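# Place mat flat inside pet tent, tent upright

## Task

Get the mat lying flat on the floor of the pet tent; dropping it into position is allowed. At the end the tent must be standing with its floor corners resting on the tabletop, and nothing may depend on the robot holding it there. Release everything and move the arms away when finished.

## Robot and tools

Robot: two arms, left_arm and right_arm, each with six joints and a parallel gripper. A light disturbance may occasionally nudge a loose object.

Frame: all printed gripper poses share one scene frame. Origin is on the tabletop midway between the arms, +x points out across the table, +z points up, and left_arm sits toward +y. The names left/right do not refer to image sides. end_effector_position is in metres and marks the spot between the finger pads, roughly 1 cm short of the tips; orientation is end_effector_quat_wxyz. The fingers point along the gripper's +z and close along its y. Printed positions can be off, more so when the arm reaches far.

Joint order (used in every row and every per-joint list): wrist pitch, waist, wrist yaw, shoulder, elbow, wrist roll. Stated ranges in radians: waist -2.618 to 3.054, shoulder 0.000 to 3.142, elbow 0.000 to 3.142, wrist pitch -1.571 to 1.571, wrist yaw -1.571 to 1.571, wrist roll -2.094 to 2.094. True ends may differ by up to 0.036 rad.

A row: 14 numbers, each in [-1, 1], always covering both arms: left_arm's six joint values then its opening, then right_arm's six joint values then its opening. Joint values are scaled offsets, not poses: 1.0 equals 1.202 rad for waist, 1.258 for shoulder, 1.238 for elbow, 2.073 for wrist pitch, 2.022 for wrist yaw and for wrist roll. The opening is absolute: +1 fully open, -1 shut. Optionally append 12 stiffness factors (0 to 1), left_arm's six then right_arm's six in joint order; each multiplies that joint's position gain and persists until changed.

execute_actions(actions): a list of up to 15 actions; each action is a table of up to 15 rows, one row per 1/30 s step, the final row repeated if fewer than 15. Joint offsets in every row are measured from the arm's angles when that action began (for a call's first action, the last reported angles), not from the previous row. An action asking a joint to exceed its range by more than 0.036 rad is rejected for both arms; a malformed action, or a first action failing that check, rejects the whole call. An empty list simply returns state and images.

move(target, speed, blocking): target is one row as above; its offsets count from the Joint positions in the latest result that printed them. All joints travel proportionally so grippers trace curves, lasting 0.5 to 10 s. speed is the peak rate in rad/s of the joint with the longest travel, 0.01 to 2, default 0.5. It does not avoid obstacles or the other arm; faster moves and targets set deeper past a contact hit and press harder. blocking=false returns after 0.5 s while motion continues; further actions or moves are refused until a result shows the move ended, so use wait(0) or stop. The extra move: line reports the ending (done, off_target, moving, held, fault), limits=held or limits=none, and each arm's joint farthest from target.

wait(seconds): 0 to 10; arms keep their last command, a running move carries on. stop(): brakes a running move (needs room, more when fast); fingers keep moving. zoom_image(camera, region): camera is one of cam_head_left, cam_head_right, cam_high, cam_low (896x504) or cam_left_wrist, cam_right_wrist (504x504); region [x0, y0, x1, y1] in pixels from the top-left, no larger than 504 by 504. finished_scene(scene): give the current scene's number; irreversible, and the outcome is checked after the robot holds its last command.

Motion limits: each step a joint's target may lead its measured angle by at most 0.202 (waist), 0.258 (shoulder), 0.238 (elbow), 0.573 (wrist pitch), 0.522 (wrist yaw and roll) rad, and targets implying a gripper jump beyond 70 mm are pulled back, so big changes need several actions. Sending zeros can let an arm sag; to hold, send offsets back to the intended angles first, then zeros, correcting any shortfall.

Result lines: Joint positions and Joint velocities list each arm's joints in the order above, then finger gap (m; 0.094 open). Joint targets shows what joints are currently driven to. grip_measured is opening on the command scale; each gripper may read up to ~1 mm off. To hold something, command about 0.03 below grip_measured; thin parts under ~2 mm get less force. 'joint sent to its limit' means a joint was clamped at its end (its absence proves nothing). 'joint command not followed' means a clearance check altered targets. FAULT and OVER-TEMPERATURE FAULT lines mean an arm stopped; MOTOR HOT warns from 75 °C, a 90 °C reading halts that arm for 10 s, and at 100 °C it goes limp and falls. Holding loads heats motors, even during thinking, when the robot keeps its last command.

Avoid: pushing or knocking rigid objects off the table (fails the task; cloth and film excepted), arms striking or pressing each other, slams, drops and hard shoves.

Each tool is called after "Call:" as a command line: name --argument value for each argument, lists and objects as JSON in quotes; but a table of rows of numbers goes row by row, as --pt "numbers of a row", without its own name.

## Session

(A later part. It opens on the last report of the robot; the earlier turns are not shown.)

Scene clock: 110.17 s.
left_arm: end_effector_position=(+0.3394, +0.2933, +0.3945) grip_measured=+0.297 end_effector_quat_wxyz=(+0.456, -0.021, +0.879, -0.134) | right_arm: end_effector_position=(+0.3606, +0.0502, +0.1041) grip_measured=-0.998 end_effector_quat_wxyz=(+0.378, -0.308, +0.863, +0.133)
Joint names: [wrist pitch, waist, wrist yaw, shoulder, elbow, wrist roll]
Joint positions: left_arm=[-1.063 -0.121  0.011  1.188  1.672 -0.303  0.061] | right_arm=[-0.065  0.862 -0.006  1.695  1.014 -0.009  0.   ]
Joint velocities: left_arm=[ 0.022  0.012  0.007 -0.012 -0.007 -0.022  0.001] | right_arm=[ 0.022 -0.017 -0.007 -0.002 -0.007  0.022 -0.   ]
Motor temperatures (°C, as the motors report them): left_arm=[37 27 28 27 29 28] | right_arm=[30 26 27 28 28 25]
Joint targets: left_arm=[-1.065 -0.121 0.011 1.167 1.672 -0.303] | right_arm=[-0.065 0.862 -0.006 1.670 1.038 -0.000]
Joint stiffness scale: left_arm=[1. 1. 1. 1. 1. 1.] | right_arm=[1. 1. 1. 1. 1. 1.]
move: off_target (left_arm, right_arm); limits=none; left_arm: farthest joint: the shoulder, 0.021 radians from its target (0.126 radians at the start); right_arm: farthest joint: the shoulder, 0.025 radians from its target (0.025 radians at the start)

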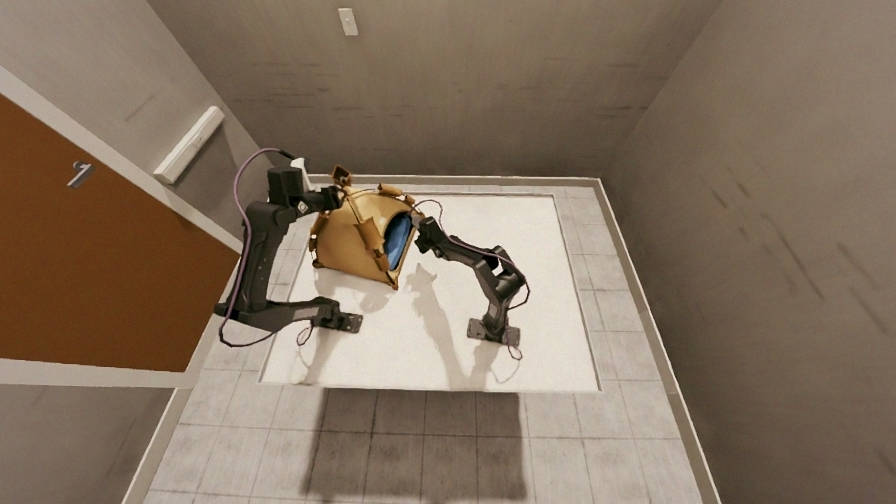

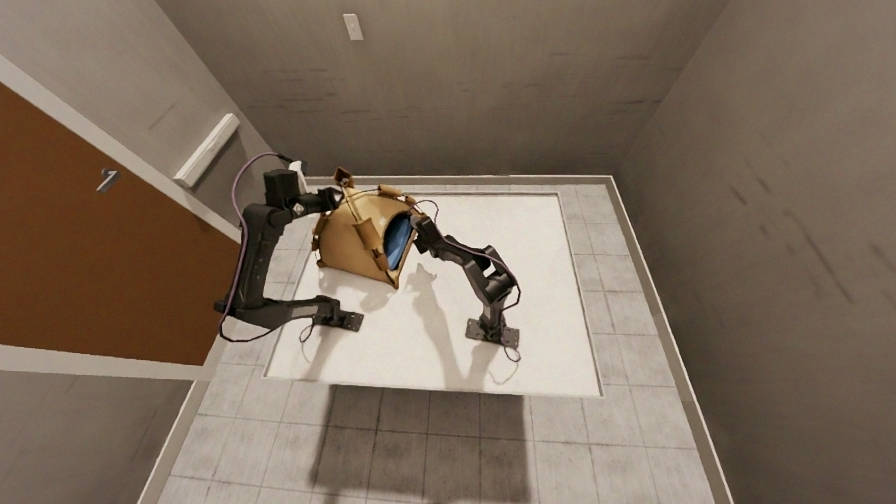

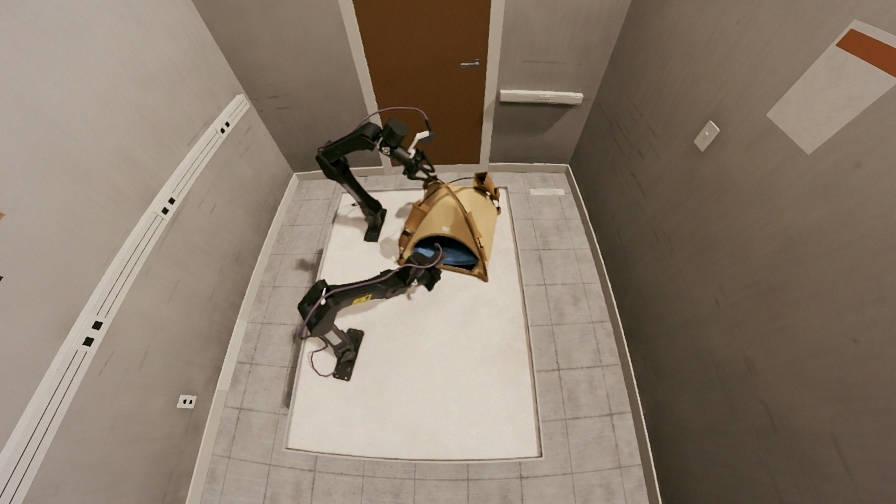

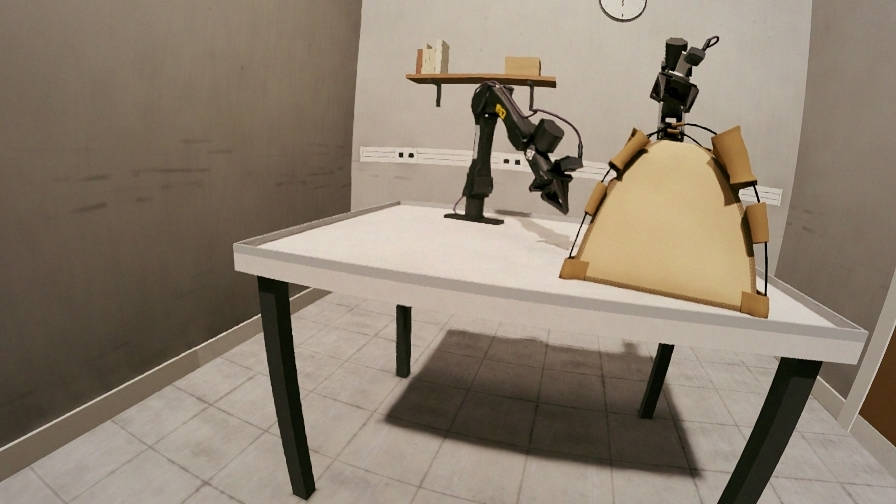

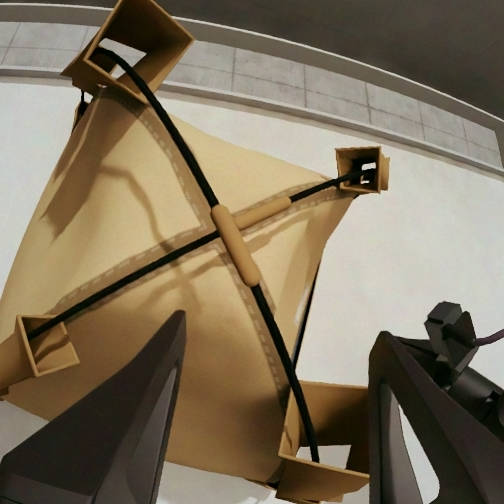

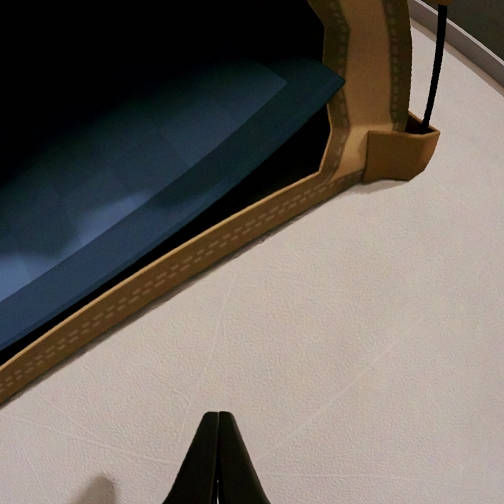

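Call:
move --target '[0,0,0,-0.02,0,0,0.3, -0.055,-0.055,0,0.375,0.495,0.7,-1]' --speed 0.7

Call:
zoom_image --camera "cam_high" --region '[380, 200, 500, 300]'

Scene clock: 113.83 s.
left_arm: end_effector_position=(+0.3397, +0.2932, +0.3949) grip_measured=+0.297 end_effector_quat_wxyz=(+0.457, -0.021, +0.879, -0.135) | right_arm: end_effector_position=(+0.4788, +0.1021, +0.0850) grip_measured=-0.998 end_effector_quat_wxyz=(+0.210, +0.350, +0.847, +0.340)
Joint names: [wrist pitch, waist, wrist yaw, shoulder, elbow, wrist roll]
Joint positions: left_arm=[-1.061 -0.121  0.011  1.188  1.672 -0.303  0.061] | right_arm=[-0.171  0.805 -0.006  2.168  1.592  1.403  0.   ]
Joint velocities: left_arm=[-0.066  0.002 -0.066 -0.012 -0.002 -0.037 -0.   ] | right_arm=[-0.007 -0.012 -0.022 -0.002 -0.022  0.007  0.   ]
Motor temperatures (°C, as the motors report them): left_arm=[37 27 28 27 29 28] | right_arm=[30 26 27 28 28 25]
Joint targets: left_arm=[-1.063 -0.121 0.011 1.163 1.672 -0.303] | right_arm=[-0.179 0.796 -0.006 2.167 1.627 1.406]
Joint stiffness scale: left_arm=[1. 1. 1. 1. 1. 1.] | right_arm=[1. 1. 1. 1. 1. 1.]
move: off_target (left_arm, right_arm); limits=none; left_arm: farthest joint: the shoulder, 0.025 radians from its target (0.025 radians at the start); right_arm: farthest joint: the elbow, 0.035 radians from its target (0.613 radians at the start)

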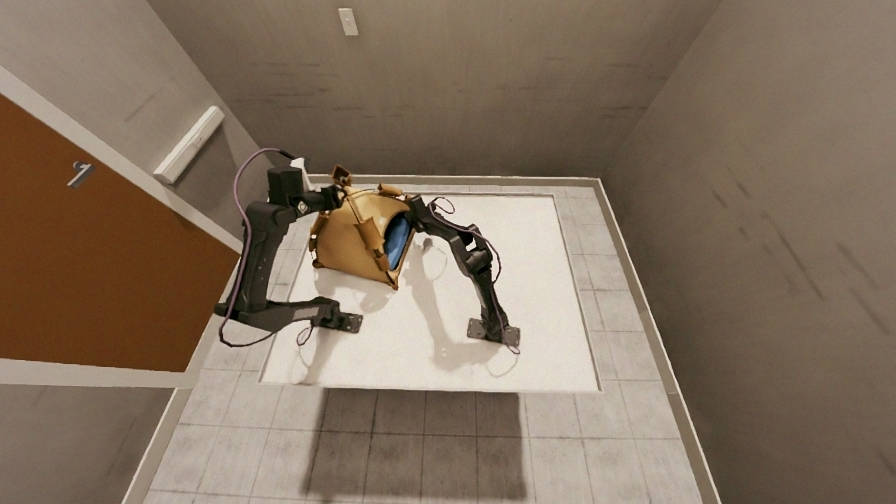

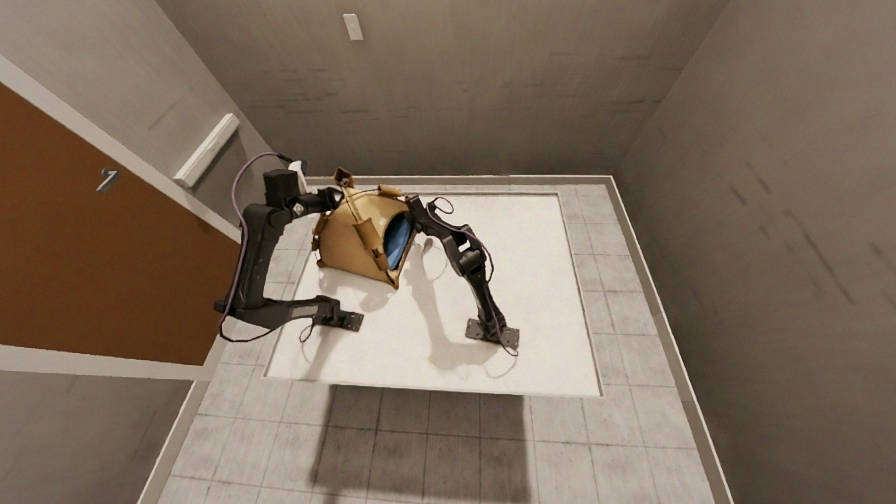

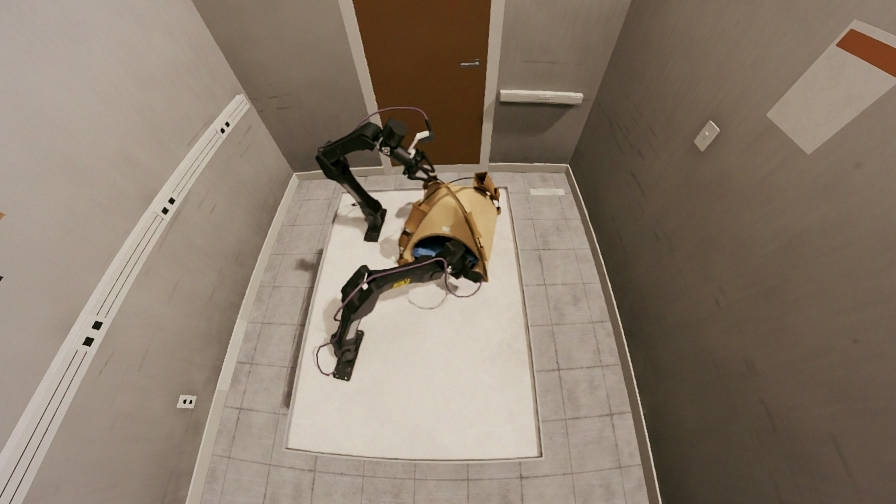

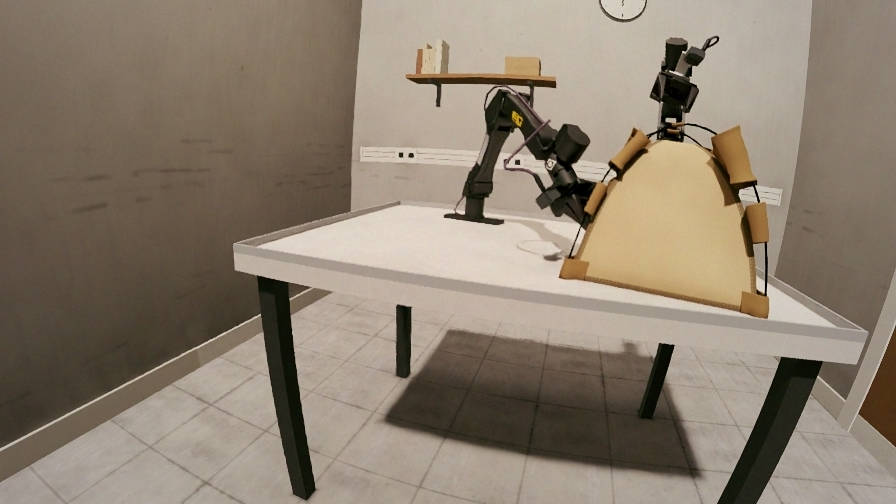

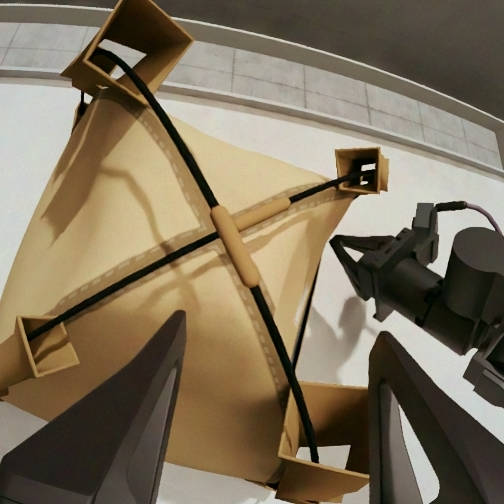

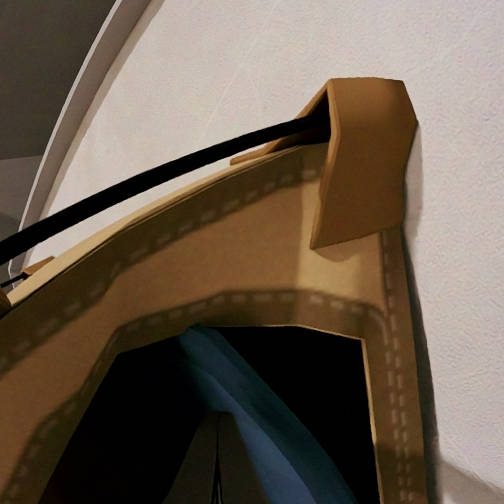

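Region (380, 200, 500, 300) of cam_high's 896x504 image, scaled by 4.200, with more detail than that image has.

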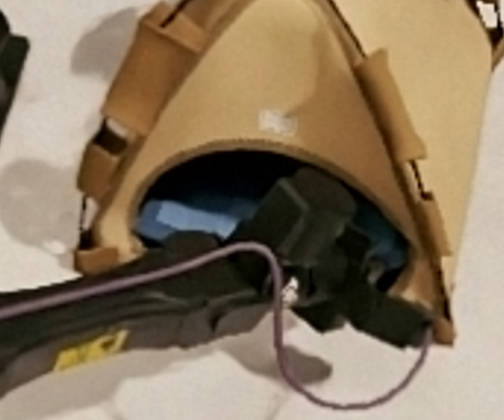

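Call:
move --target '[0,0,0,-0.02,0,0,0.3, 0.075,0.01,0,0.119,0.025,0,-1]' --speed 0.12

Call:
zoom_image --camera "cam_high" --region '[380, 200, 500, 300]'

Scene clock: 115.93 s.
left_arm: end_effector_position=(+0.3399, +0.2932, +0.3952) grip_measured=+0.297 end_effector_quat_wxyz=(+0.458, -0.021, +0.879, -0.135) | right_arm: end_effector_position=(+0.4910, +0.1131, +0.0269) grip_measured=-0.998 end_effector_quat_wxyz=(+0.210, +0.349, +0.847, +0.342)
Joint names: [wrist pitch, waist, wrist yaw, shoulder, elbow, wrist roll]
Joint positions: left_arm=[-1.06  -0.121  0.011  1.188  1.672 -0.303  0.061] | right_arm=[-0.02   0.808 -0.007  2.316  1.592  1.404  0.   ]
Joint velocities: left_arm=[ 0.022 -0.012  0.037 -0.007  0.022  0.037  0.   ] | right_arm=[-0.066  0.007 -0.022  0.002 -0.012 -0.007 -0.   ]
Motor temperatures (°C, as the motors report them): left_arm=[37 27 28 27 29 28] | right_arm=[30 26 27 28 28 25]
Joint targets: left_arm=[-1.061 -0.121 0.011 1.163 1.672 -0.303] | right_arm=[-0.016 0.818 -0.006 2.317 1.623 1.403]
Joint stiffness scale: left_arm=[1. 1. 1. 1. 1. 1.] | right_arm=[1. 1. 1. 1. 1. 1.]
move: off_target (left_arm, right_arm); limits=none; left_arm: farthest joint: the shoulder, 0.025 radians from its target (0.025 radians at the start); right_arm: farthest joint: the elbow, 0.031 radians from its target (0.031 radians at the start)

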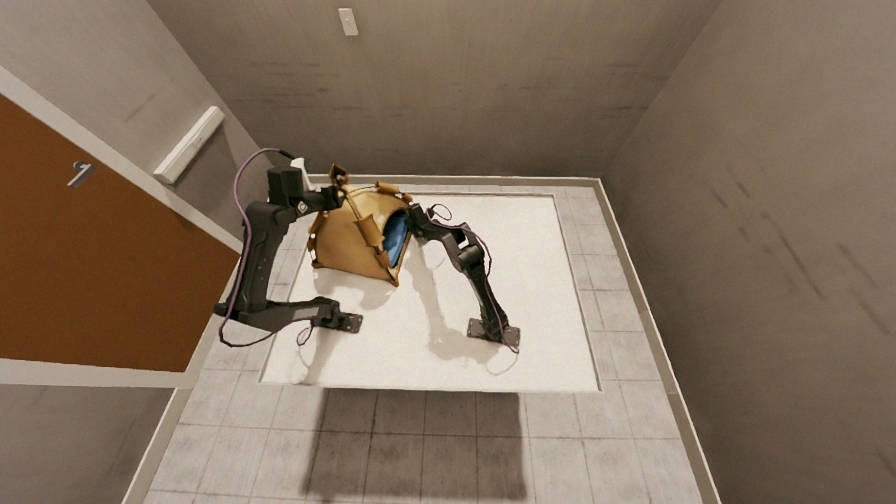

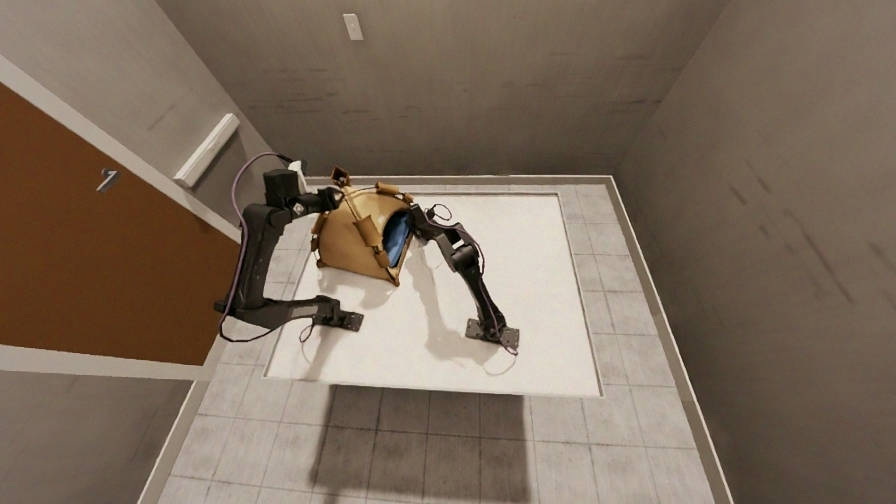

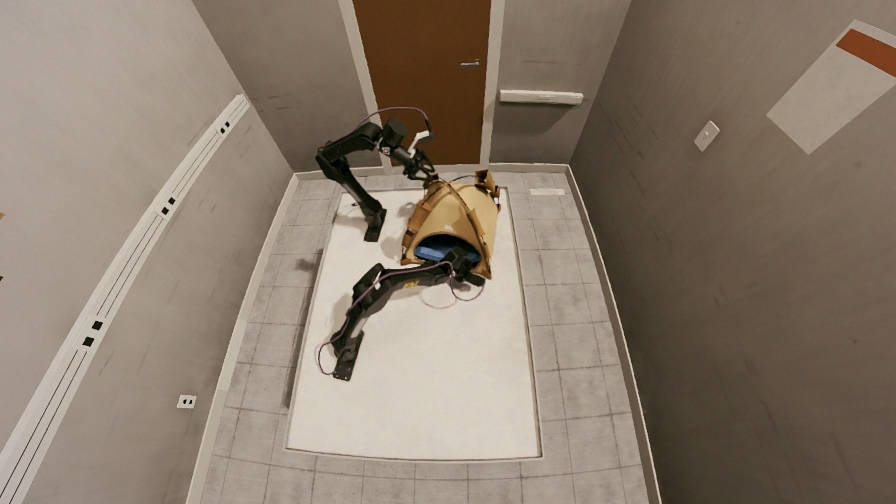

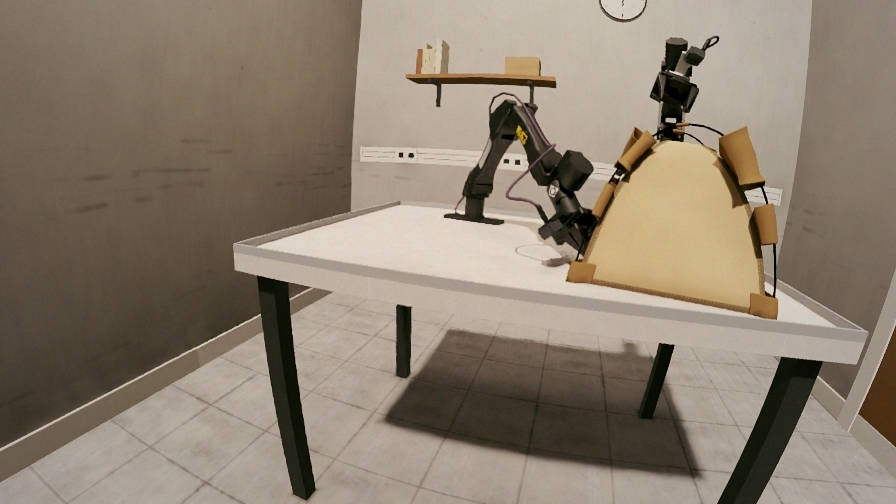

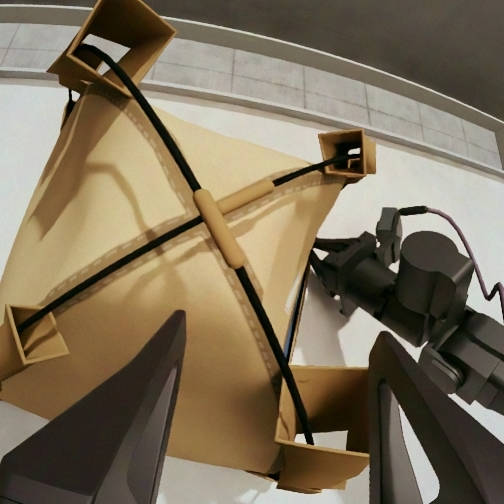

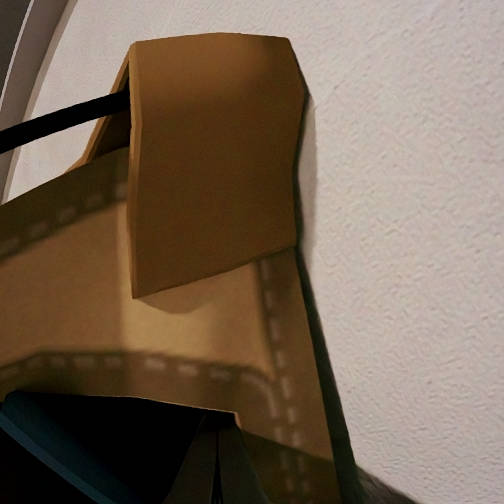

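Region (380, 200, 500, 300) of cam_high's 896x504 image, scaled by 4.200, with more detail than that image has.

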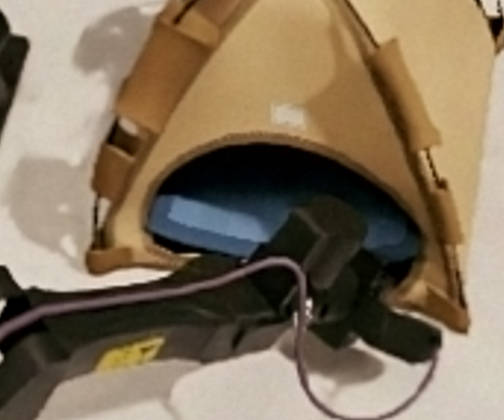

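Call:
move --target '[0,0,0,-0.02,0,0,0.3, -0.1,0,0,-0.17,0.02,0,-1]' --speed 0.3

Call:
move --target '[0,0,0,-0.02,0,0,0.3, -0.04,0.05,0,0.115,0.22,0,-1]' --speed 0.3

Call:
zoom_image --camera "cam_high" --region '[380, 200, 500, 300]'

Scene clock: 118.03 s.
left_arm: end_effector_position=(+0.3401, +0.2931, +0.3956) grip_measured=+0.297 end_effector_quat_wxyz=(+0.459, -0.021, +0.878, -0.135) | right_arm: end_effector_position=(+0.4721, +0.0996, +0.1003) grip_measured=-0.998 end_effector_quat_wxyz=(+0.208, +0.349, +0.848, +0.339)
Joint names: [wrist pitch, waist, wrist yaw, shoulder, elbow, wrist roll]
Joint positions: left_arm=[-1.058 -0.121  0.011  1.188  1.672 -0.303  0.061] | right_arm=[-0.219  0.808 -0.007  2.125  1.592  1.404  0.   ]
Joint velocities: left_arm=[-0.051  0.022 -0.007 -0.017  0.017  0.022 -0.001] | right_arm=[-0.066 -0.007  0.007 -0.017 -0.007 -0.037  0.   ]
Motor temperatures (°C, as the motors report them): left_arm=[38 27 28 27 29 28] | right_arm=[30 26 27 28 28 25]
Joint targets: left_arm=[-1.059 -0.121 0.011 1.163 1.672 -0.303] | right_arm=[-0.227 0.808 -0.007 2.102 1.617 1.404]
Joint stiffness scale: left_arm=[1. 1. 1. 1. 1. 1.] | right_arm=[1. 1. 1. 1. 1. 1.]
move: off_target (left_arm, right_arm); limits=none; left_arm: farthest joint: the shoulder, 0.025 radians from its target (0.025 radians at the start); right_arm: farthest joint: the elbow, 0.025 radians from its target (0.025 radians at the start)

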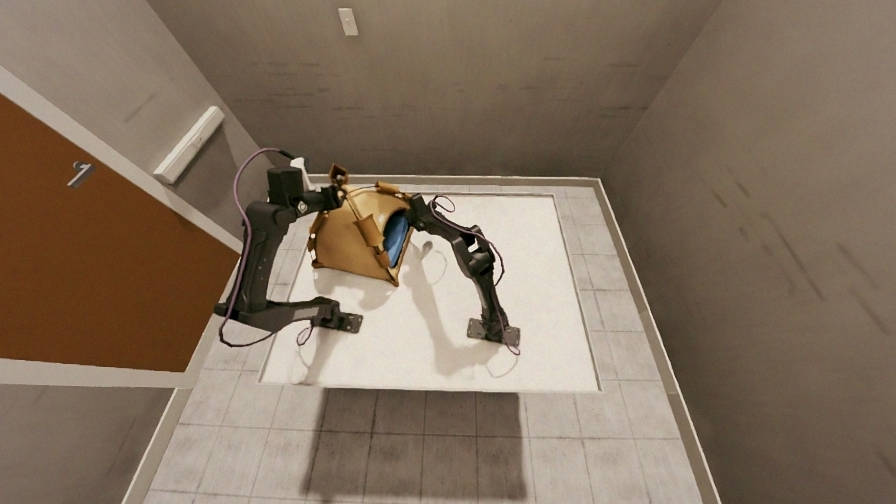

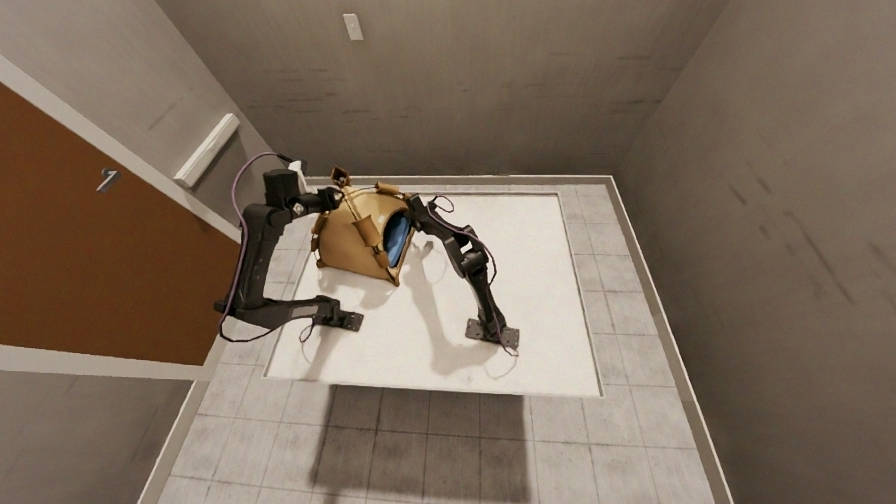

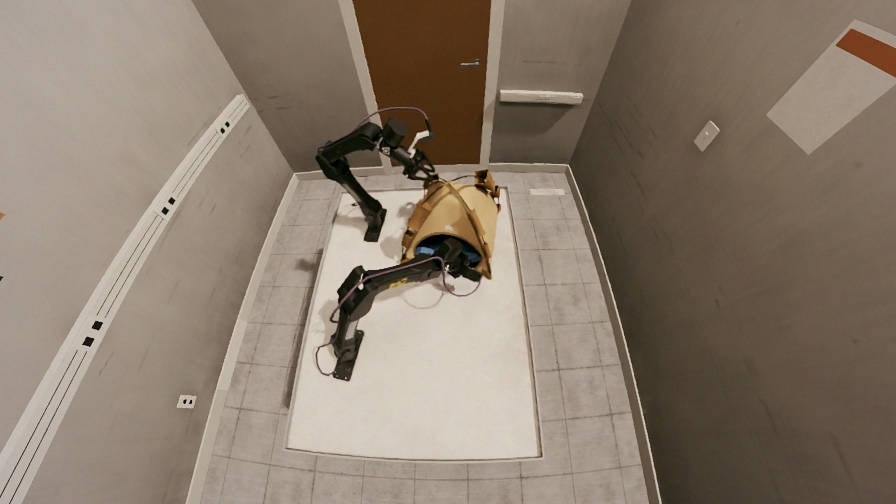

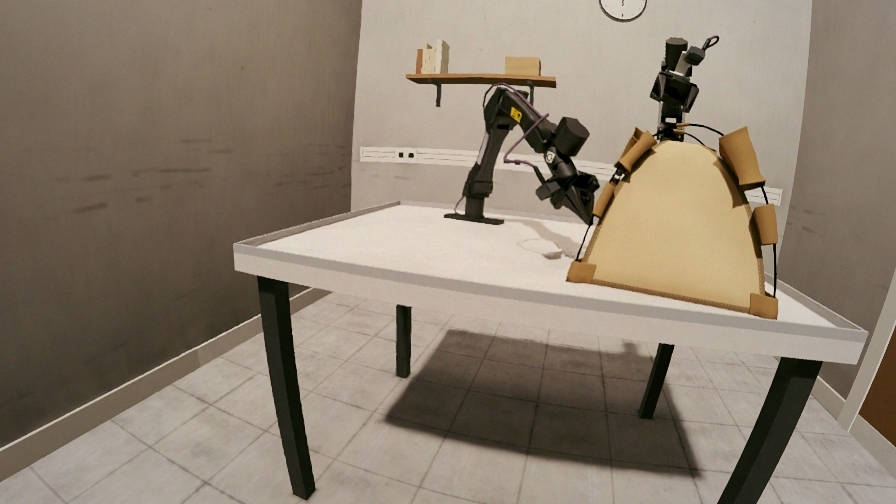

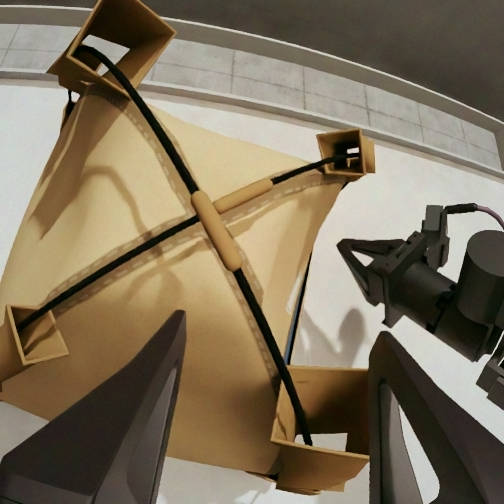

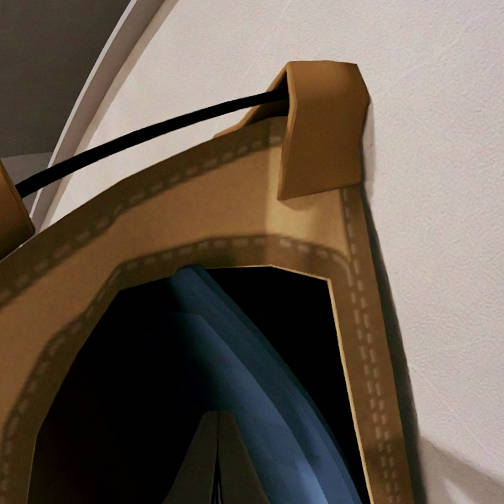

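Scene clock: 119.53 s.
left_arm: end_effector_position=(+0.3404, +0.2930, +0.3960) grip_measured=+0.297 end_effector_quat_wxyz=(+0.459, -0.021, +0.878, -0.135) | right_arm: end_effector_position=(+0.4848, +0.1485, +0.1041) grip_measured=-0.998 end_effector_quat_wxyz=(+0.204, +0.326, +0.854, +0.351)
Joint names: [wrist pitch, waist, wrist yaw, shoulder, elbow, wrist roll]
Joint positions: left_arm=[-1.056 -0.121  0.011  1.188  1.672 -0.303  0.061] | right_arm=[-0.294  0.861 -0.007  2.27   1.83   1.404  0.   ]
Joint velocities: left_arm=[-0.051 -0.002  0.037  0.012  0.012  0.066 -0.001] | right_arm=[ 0.007 -0.002 -0.007 -0.002 -0.012  0.007 -0.001]
Motor temperatures (°C, as the motors report them): left_arm=[38 27 28 27 29 28] | right_arm=[30 26 27 28 28 25]
Joint targets: left_arm=[-1.058 -0.121 0.011 1.163 1.672 -0.303] | right_arm=[-0.302 0.868 -0.007 2.270 1.864 1.404]
Joint stiffness scale: left_arm=[1. 1. 1. 1. 1. 1.] | right_arm=[1. 1. 1. 1. 1. 1.]
move: off_target (left_arm, right_arm); limits=none; left_arm: farthest joint: the shoulder, 0.025 radians from its target (0.025 radians at the start); right_arm: farthest joint: the elbow, 0.034 radians from its target (0.272 radians at the start)

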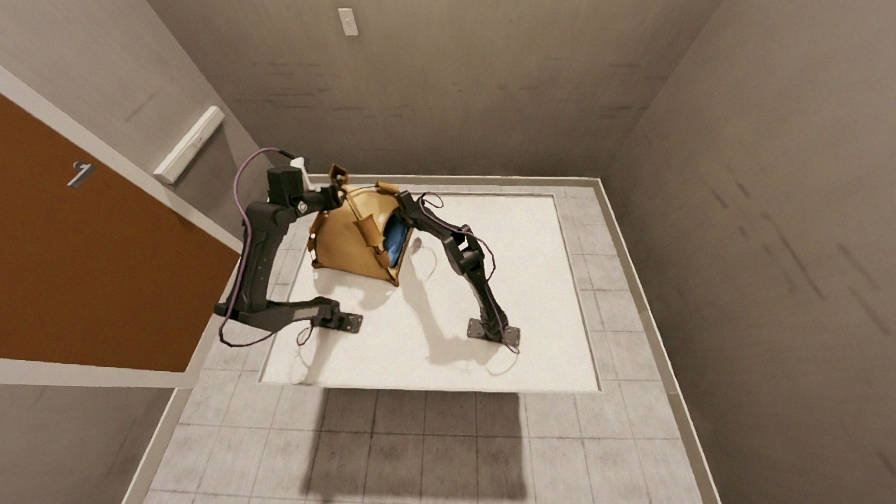

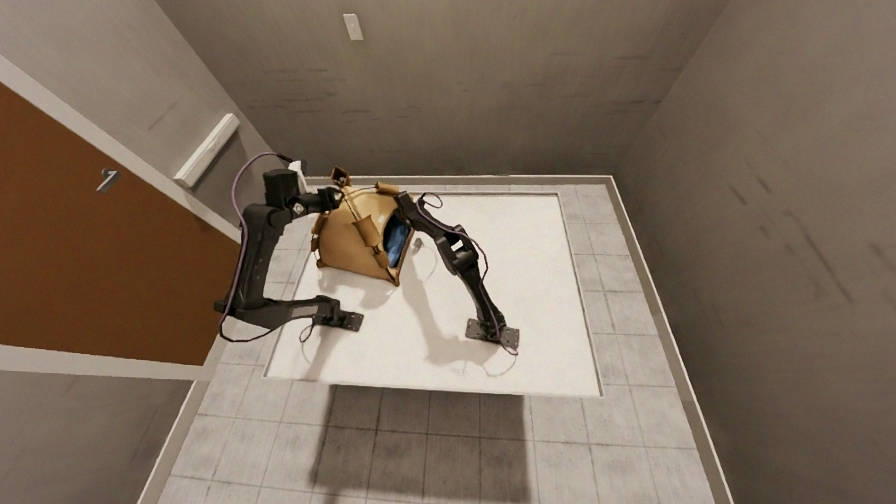

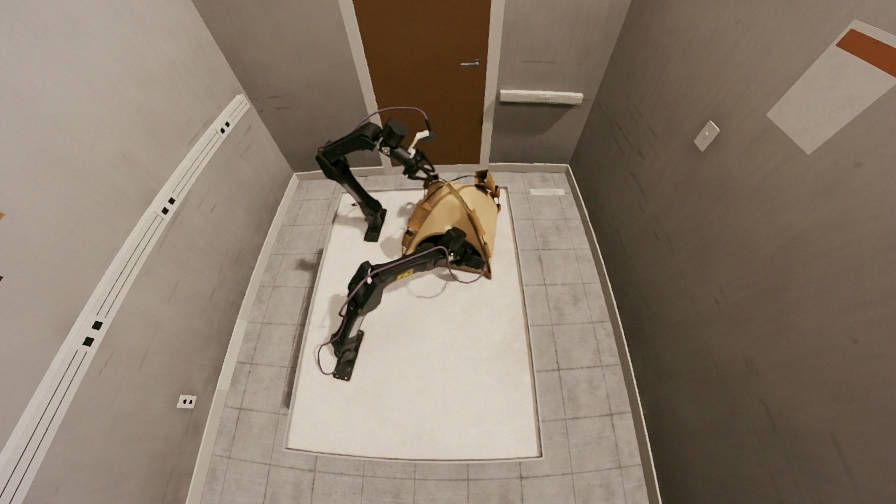

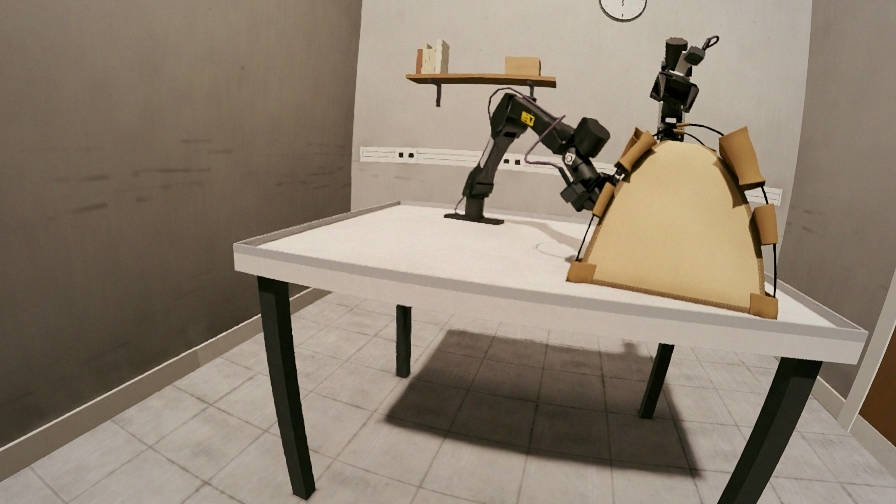

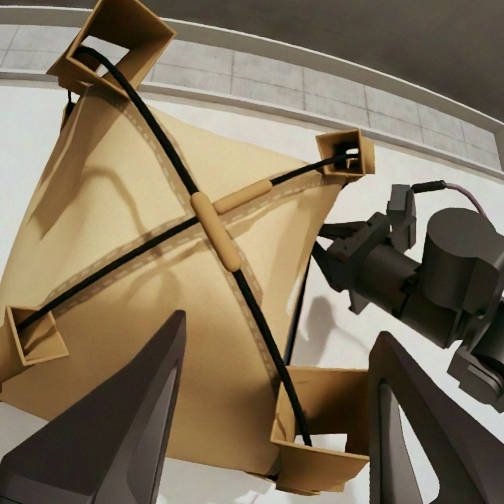

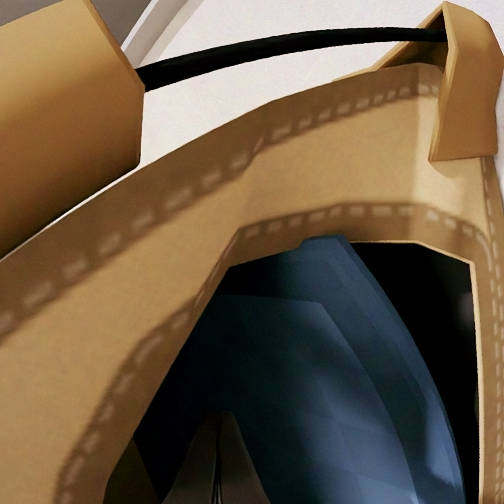

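Region (380, 200, 500, 300) of cam_high's 896x504 image, scaled by 4.200, with more detail than that image has.

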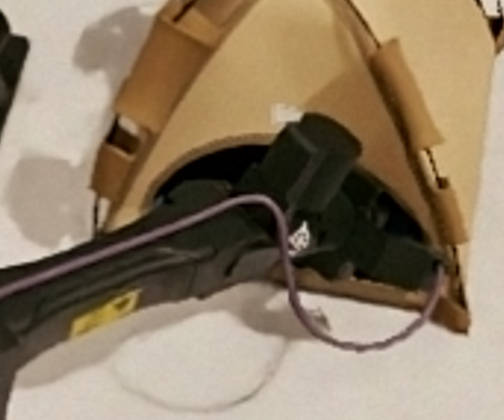

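Call:
move --target '[0,0,0,-0.02,0,0,0.3, 0.03,-0.02,0,0.122,0.025,0,-1]' --speed 0.12

Call:
zoom_image --camera "cam_high" --region '[380, 200, 500, 300]'

Scene clock: 121.57 s.
left_arm: end_effector_position=(+0.3406, +0.2930, +0.3963) grip_measured=+0.297 end_effector_quat_wxyz=(+0.460, -0.021, +0.877, -0.135) | right_arm: end_effector_position=(+0.4900, +0.1468, +0.0237) grip_measured=-0.998 end_effector_quat_wxyz=(+0.182, +0.335, +0.868, +0.318)
Joint names: [wrist pitch, waist, wrist yaw, shoulder, elbow, wrist roll]
Joint positions: left_arm=[-1.054 -0.121  0.011  1.188  1.672 -0.303  0.061] | right_arm=[-0.229  0.851 -0.014  2.422  1.83   1.404  0.   ]
Joint velocities: left_arm=[ 0.022  0.002  0.037 -0.007 -0.017 -0.007 -0.001] | right_arm=[-0.022 -0.012 -0.066  0.002 -0.002 -0.007 -0.   ]
Motor temperatures (°C, as the motors report them): left_arm=[38 27 28 27 29 28] | right_arm=[30 26 27 29 28 25]
Joint targets: left_arm=[-1.056 -0.121 0.011 1.163 1.672 -0.303] | right_arm=[-0.232 0.837 -0.006 2.424 1.861 1.404]
Joint stiffness scale: left_arm=[1. 1. 1. 1. 1. 1.] | right_arm=[1. 1. 1. 1. 1. 1.]
move: off_target (left_arm, right_arm); limits=none; left_arm: farthest joint: the shoulder, 0.025 radians from its target (0.025 radians at the start); right_arm: farthest joint: the elbow, 0.031 radians from its target (0.031 radians at the start)

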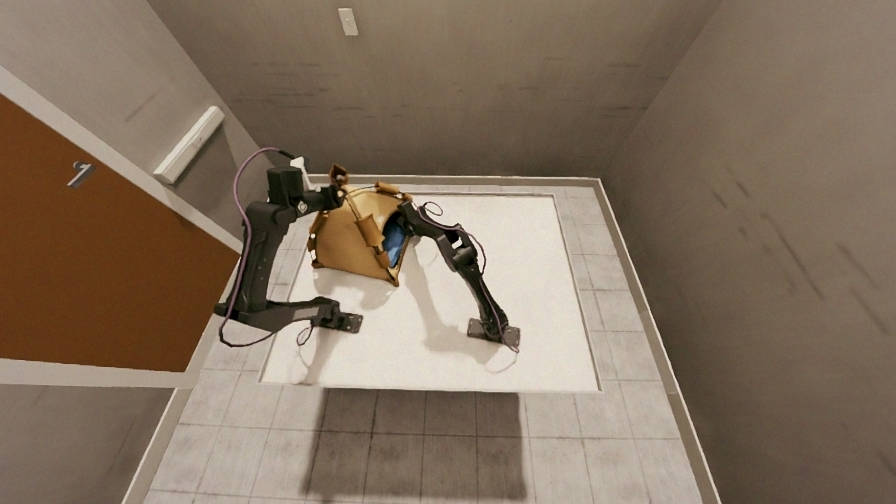

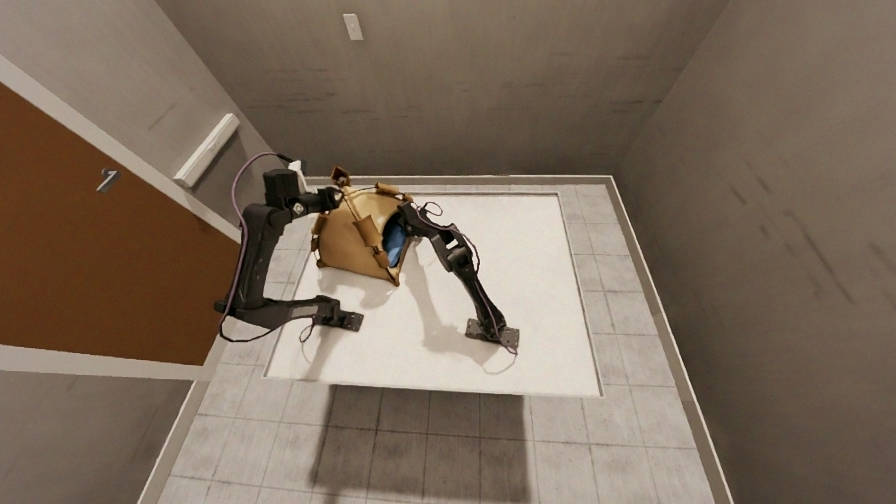

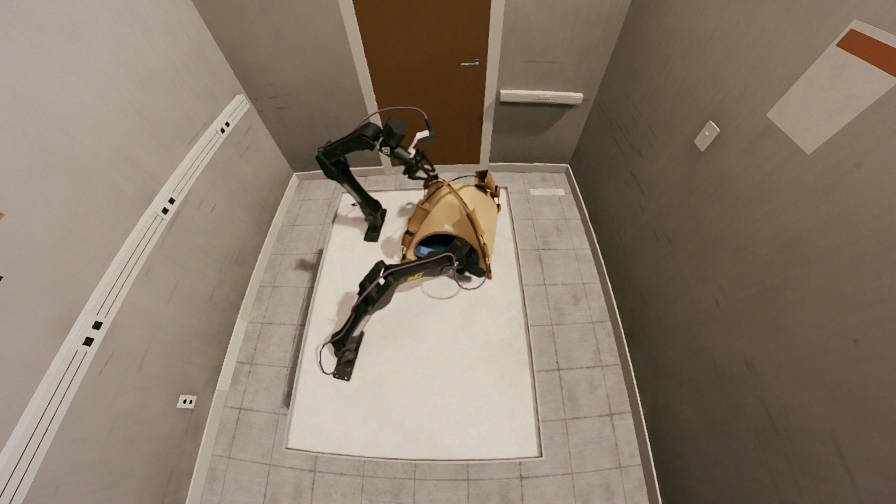

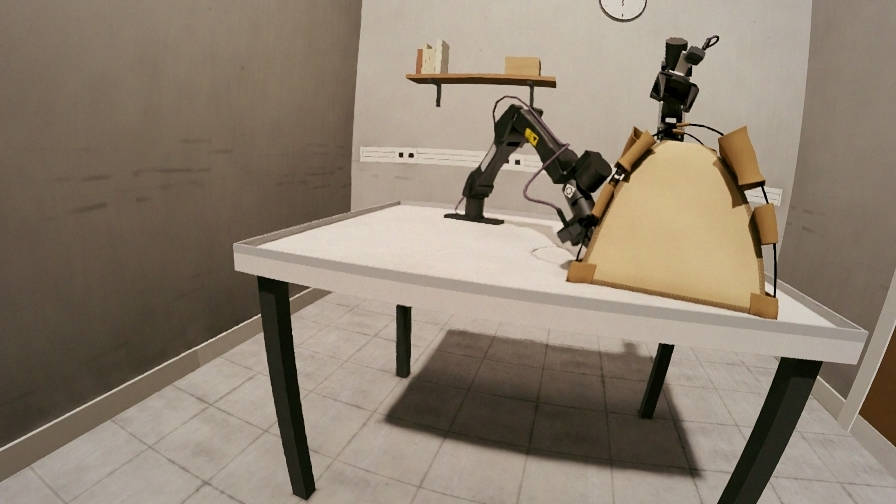

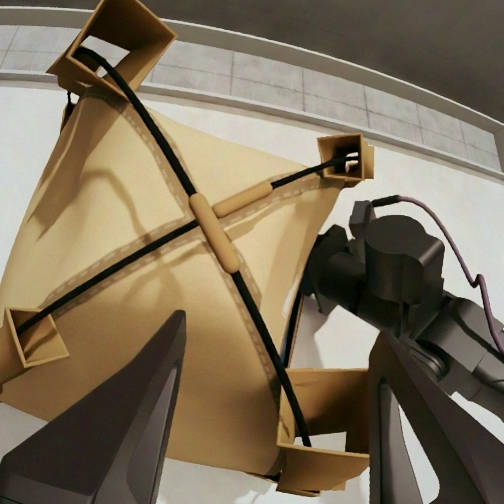

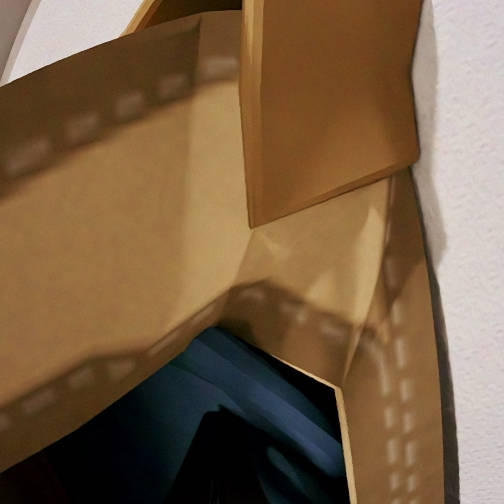

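Region (380, 200, 500, 300) of cam_high's 896x504 image, scaled by 4.200, with more detail than that image has.

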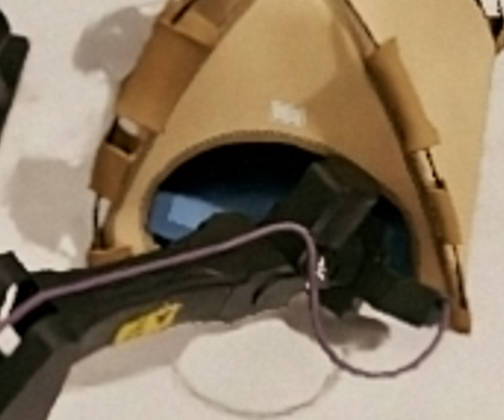

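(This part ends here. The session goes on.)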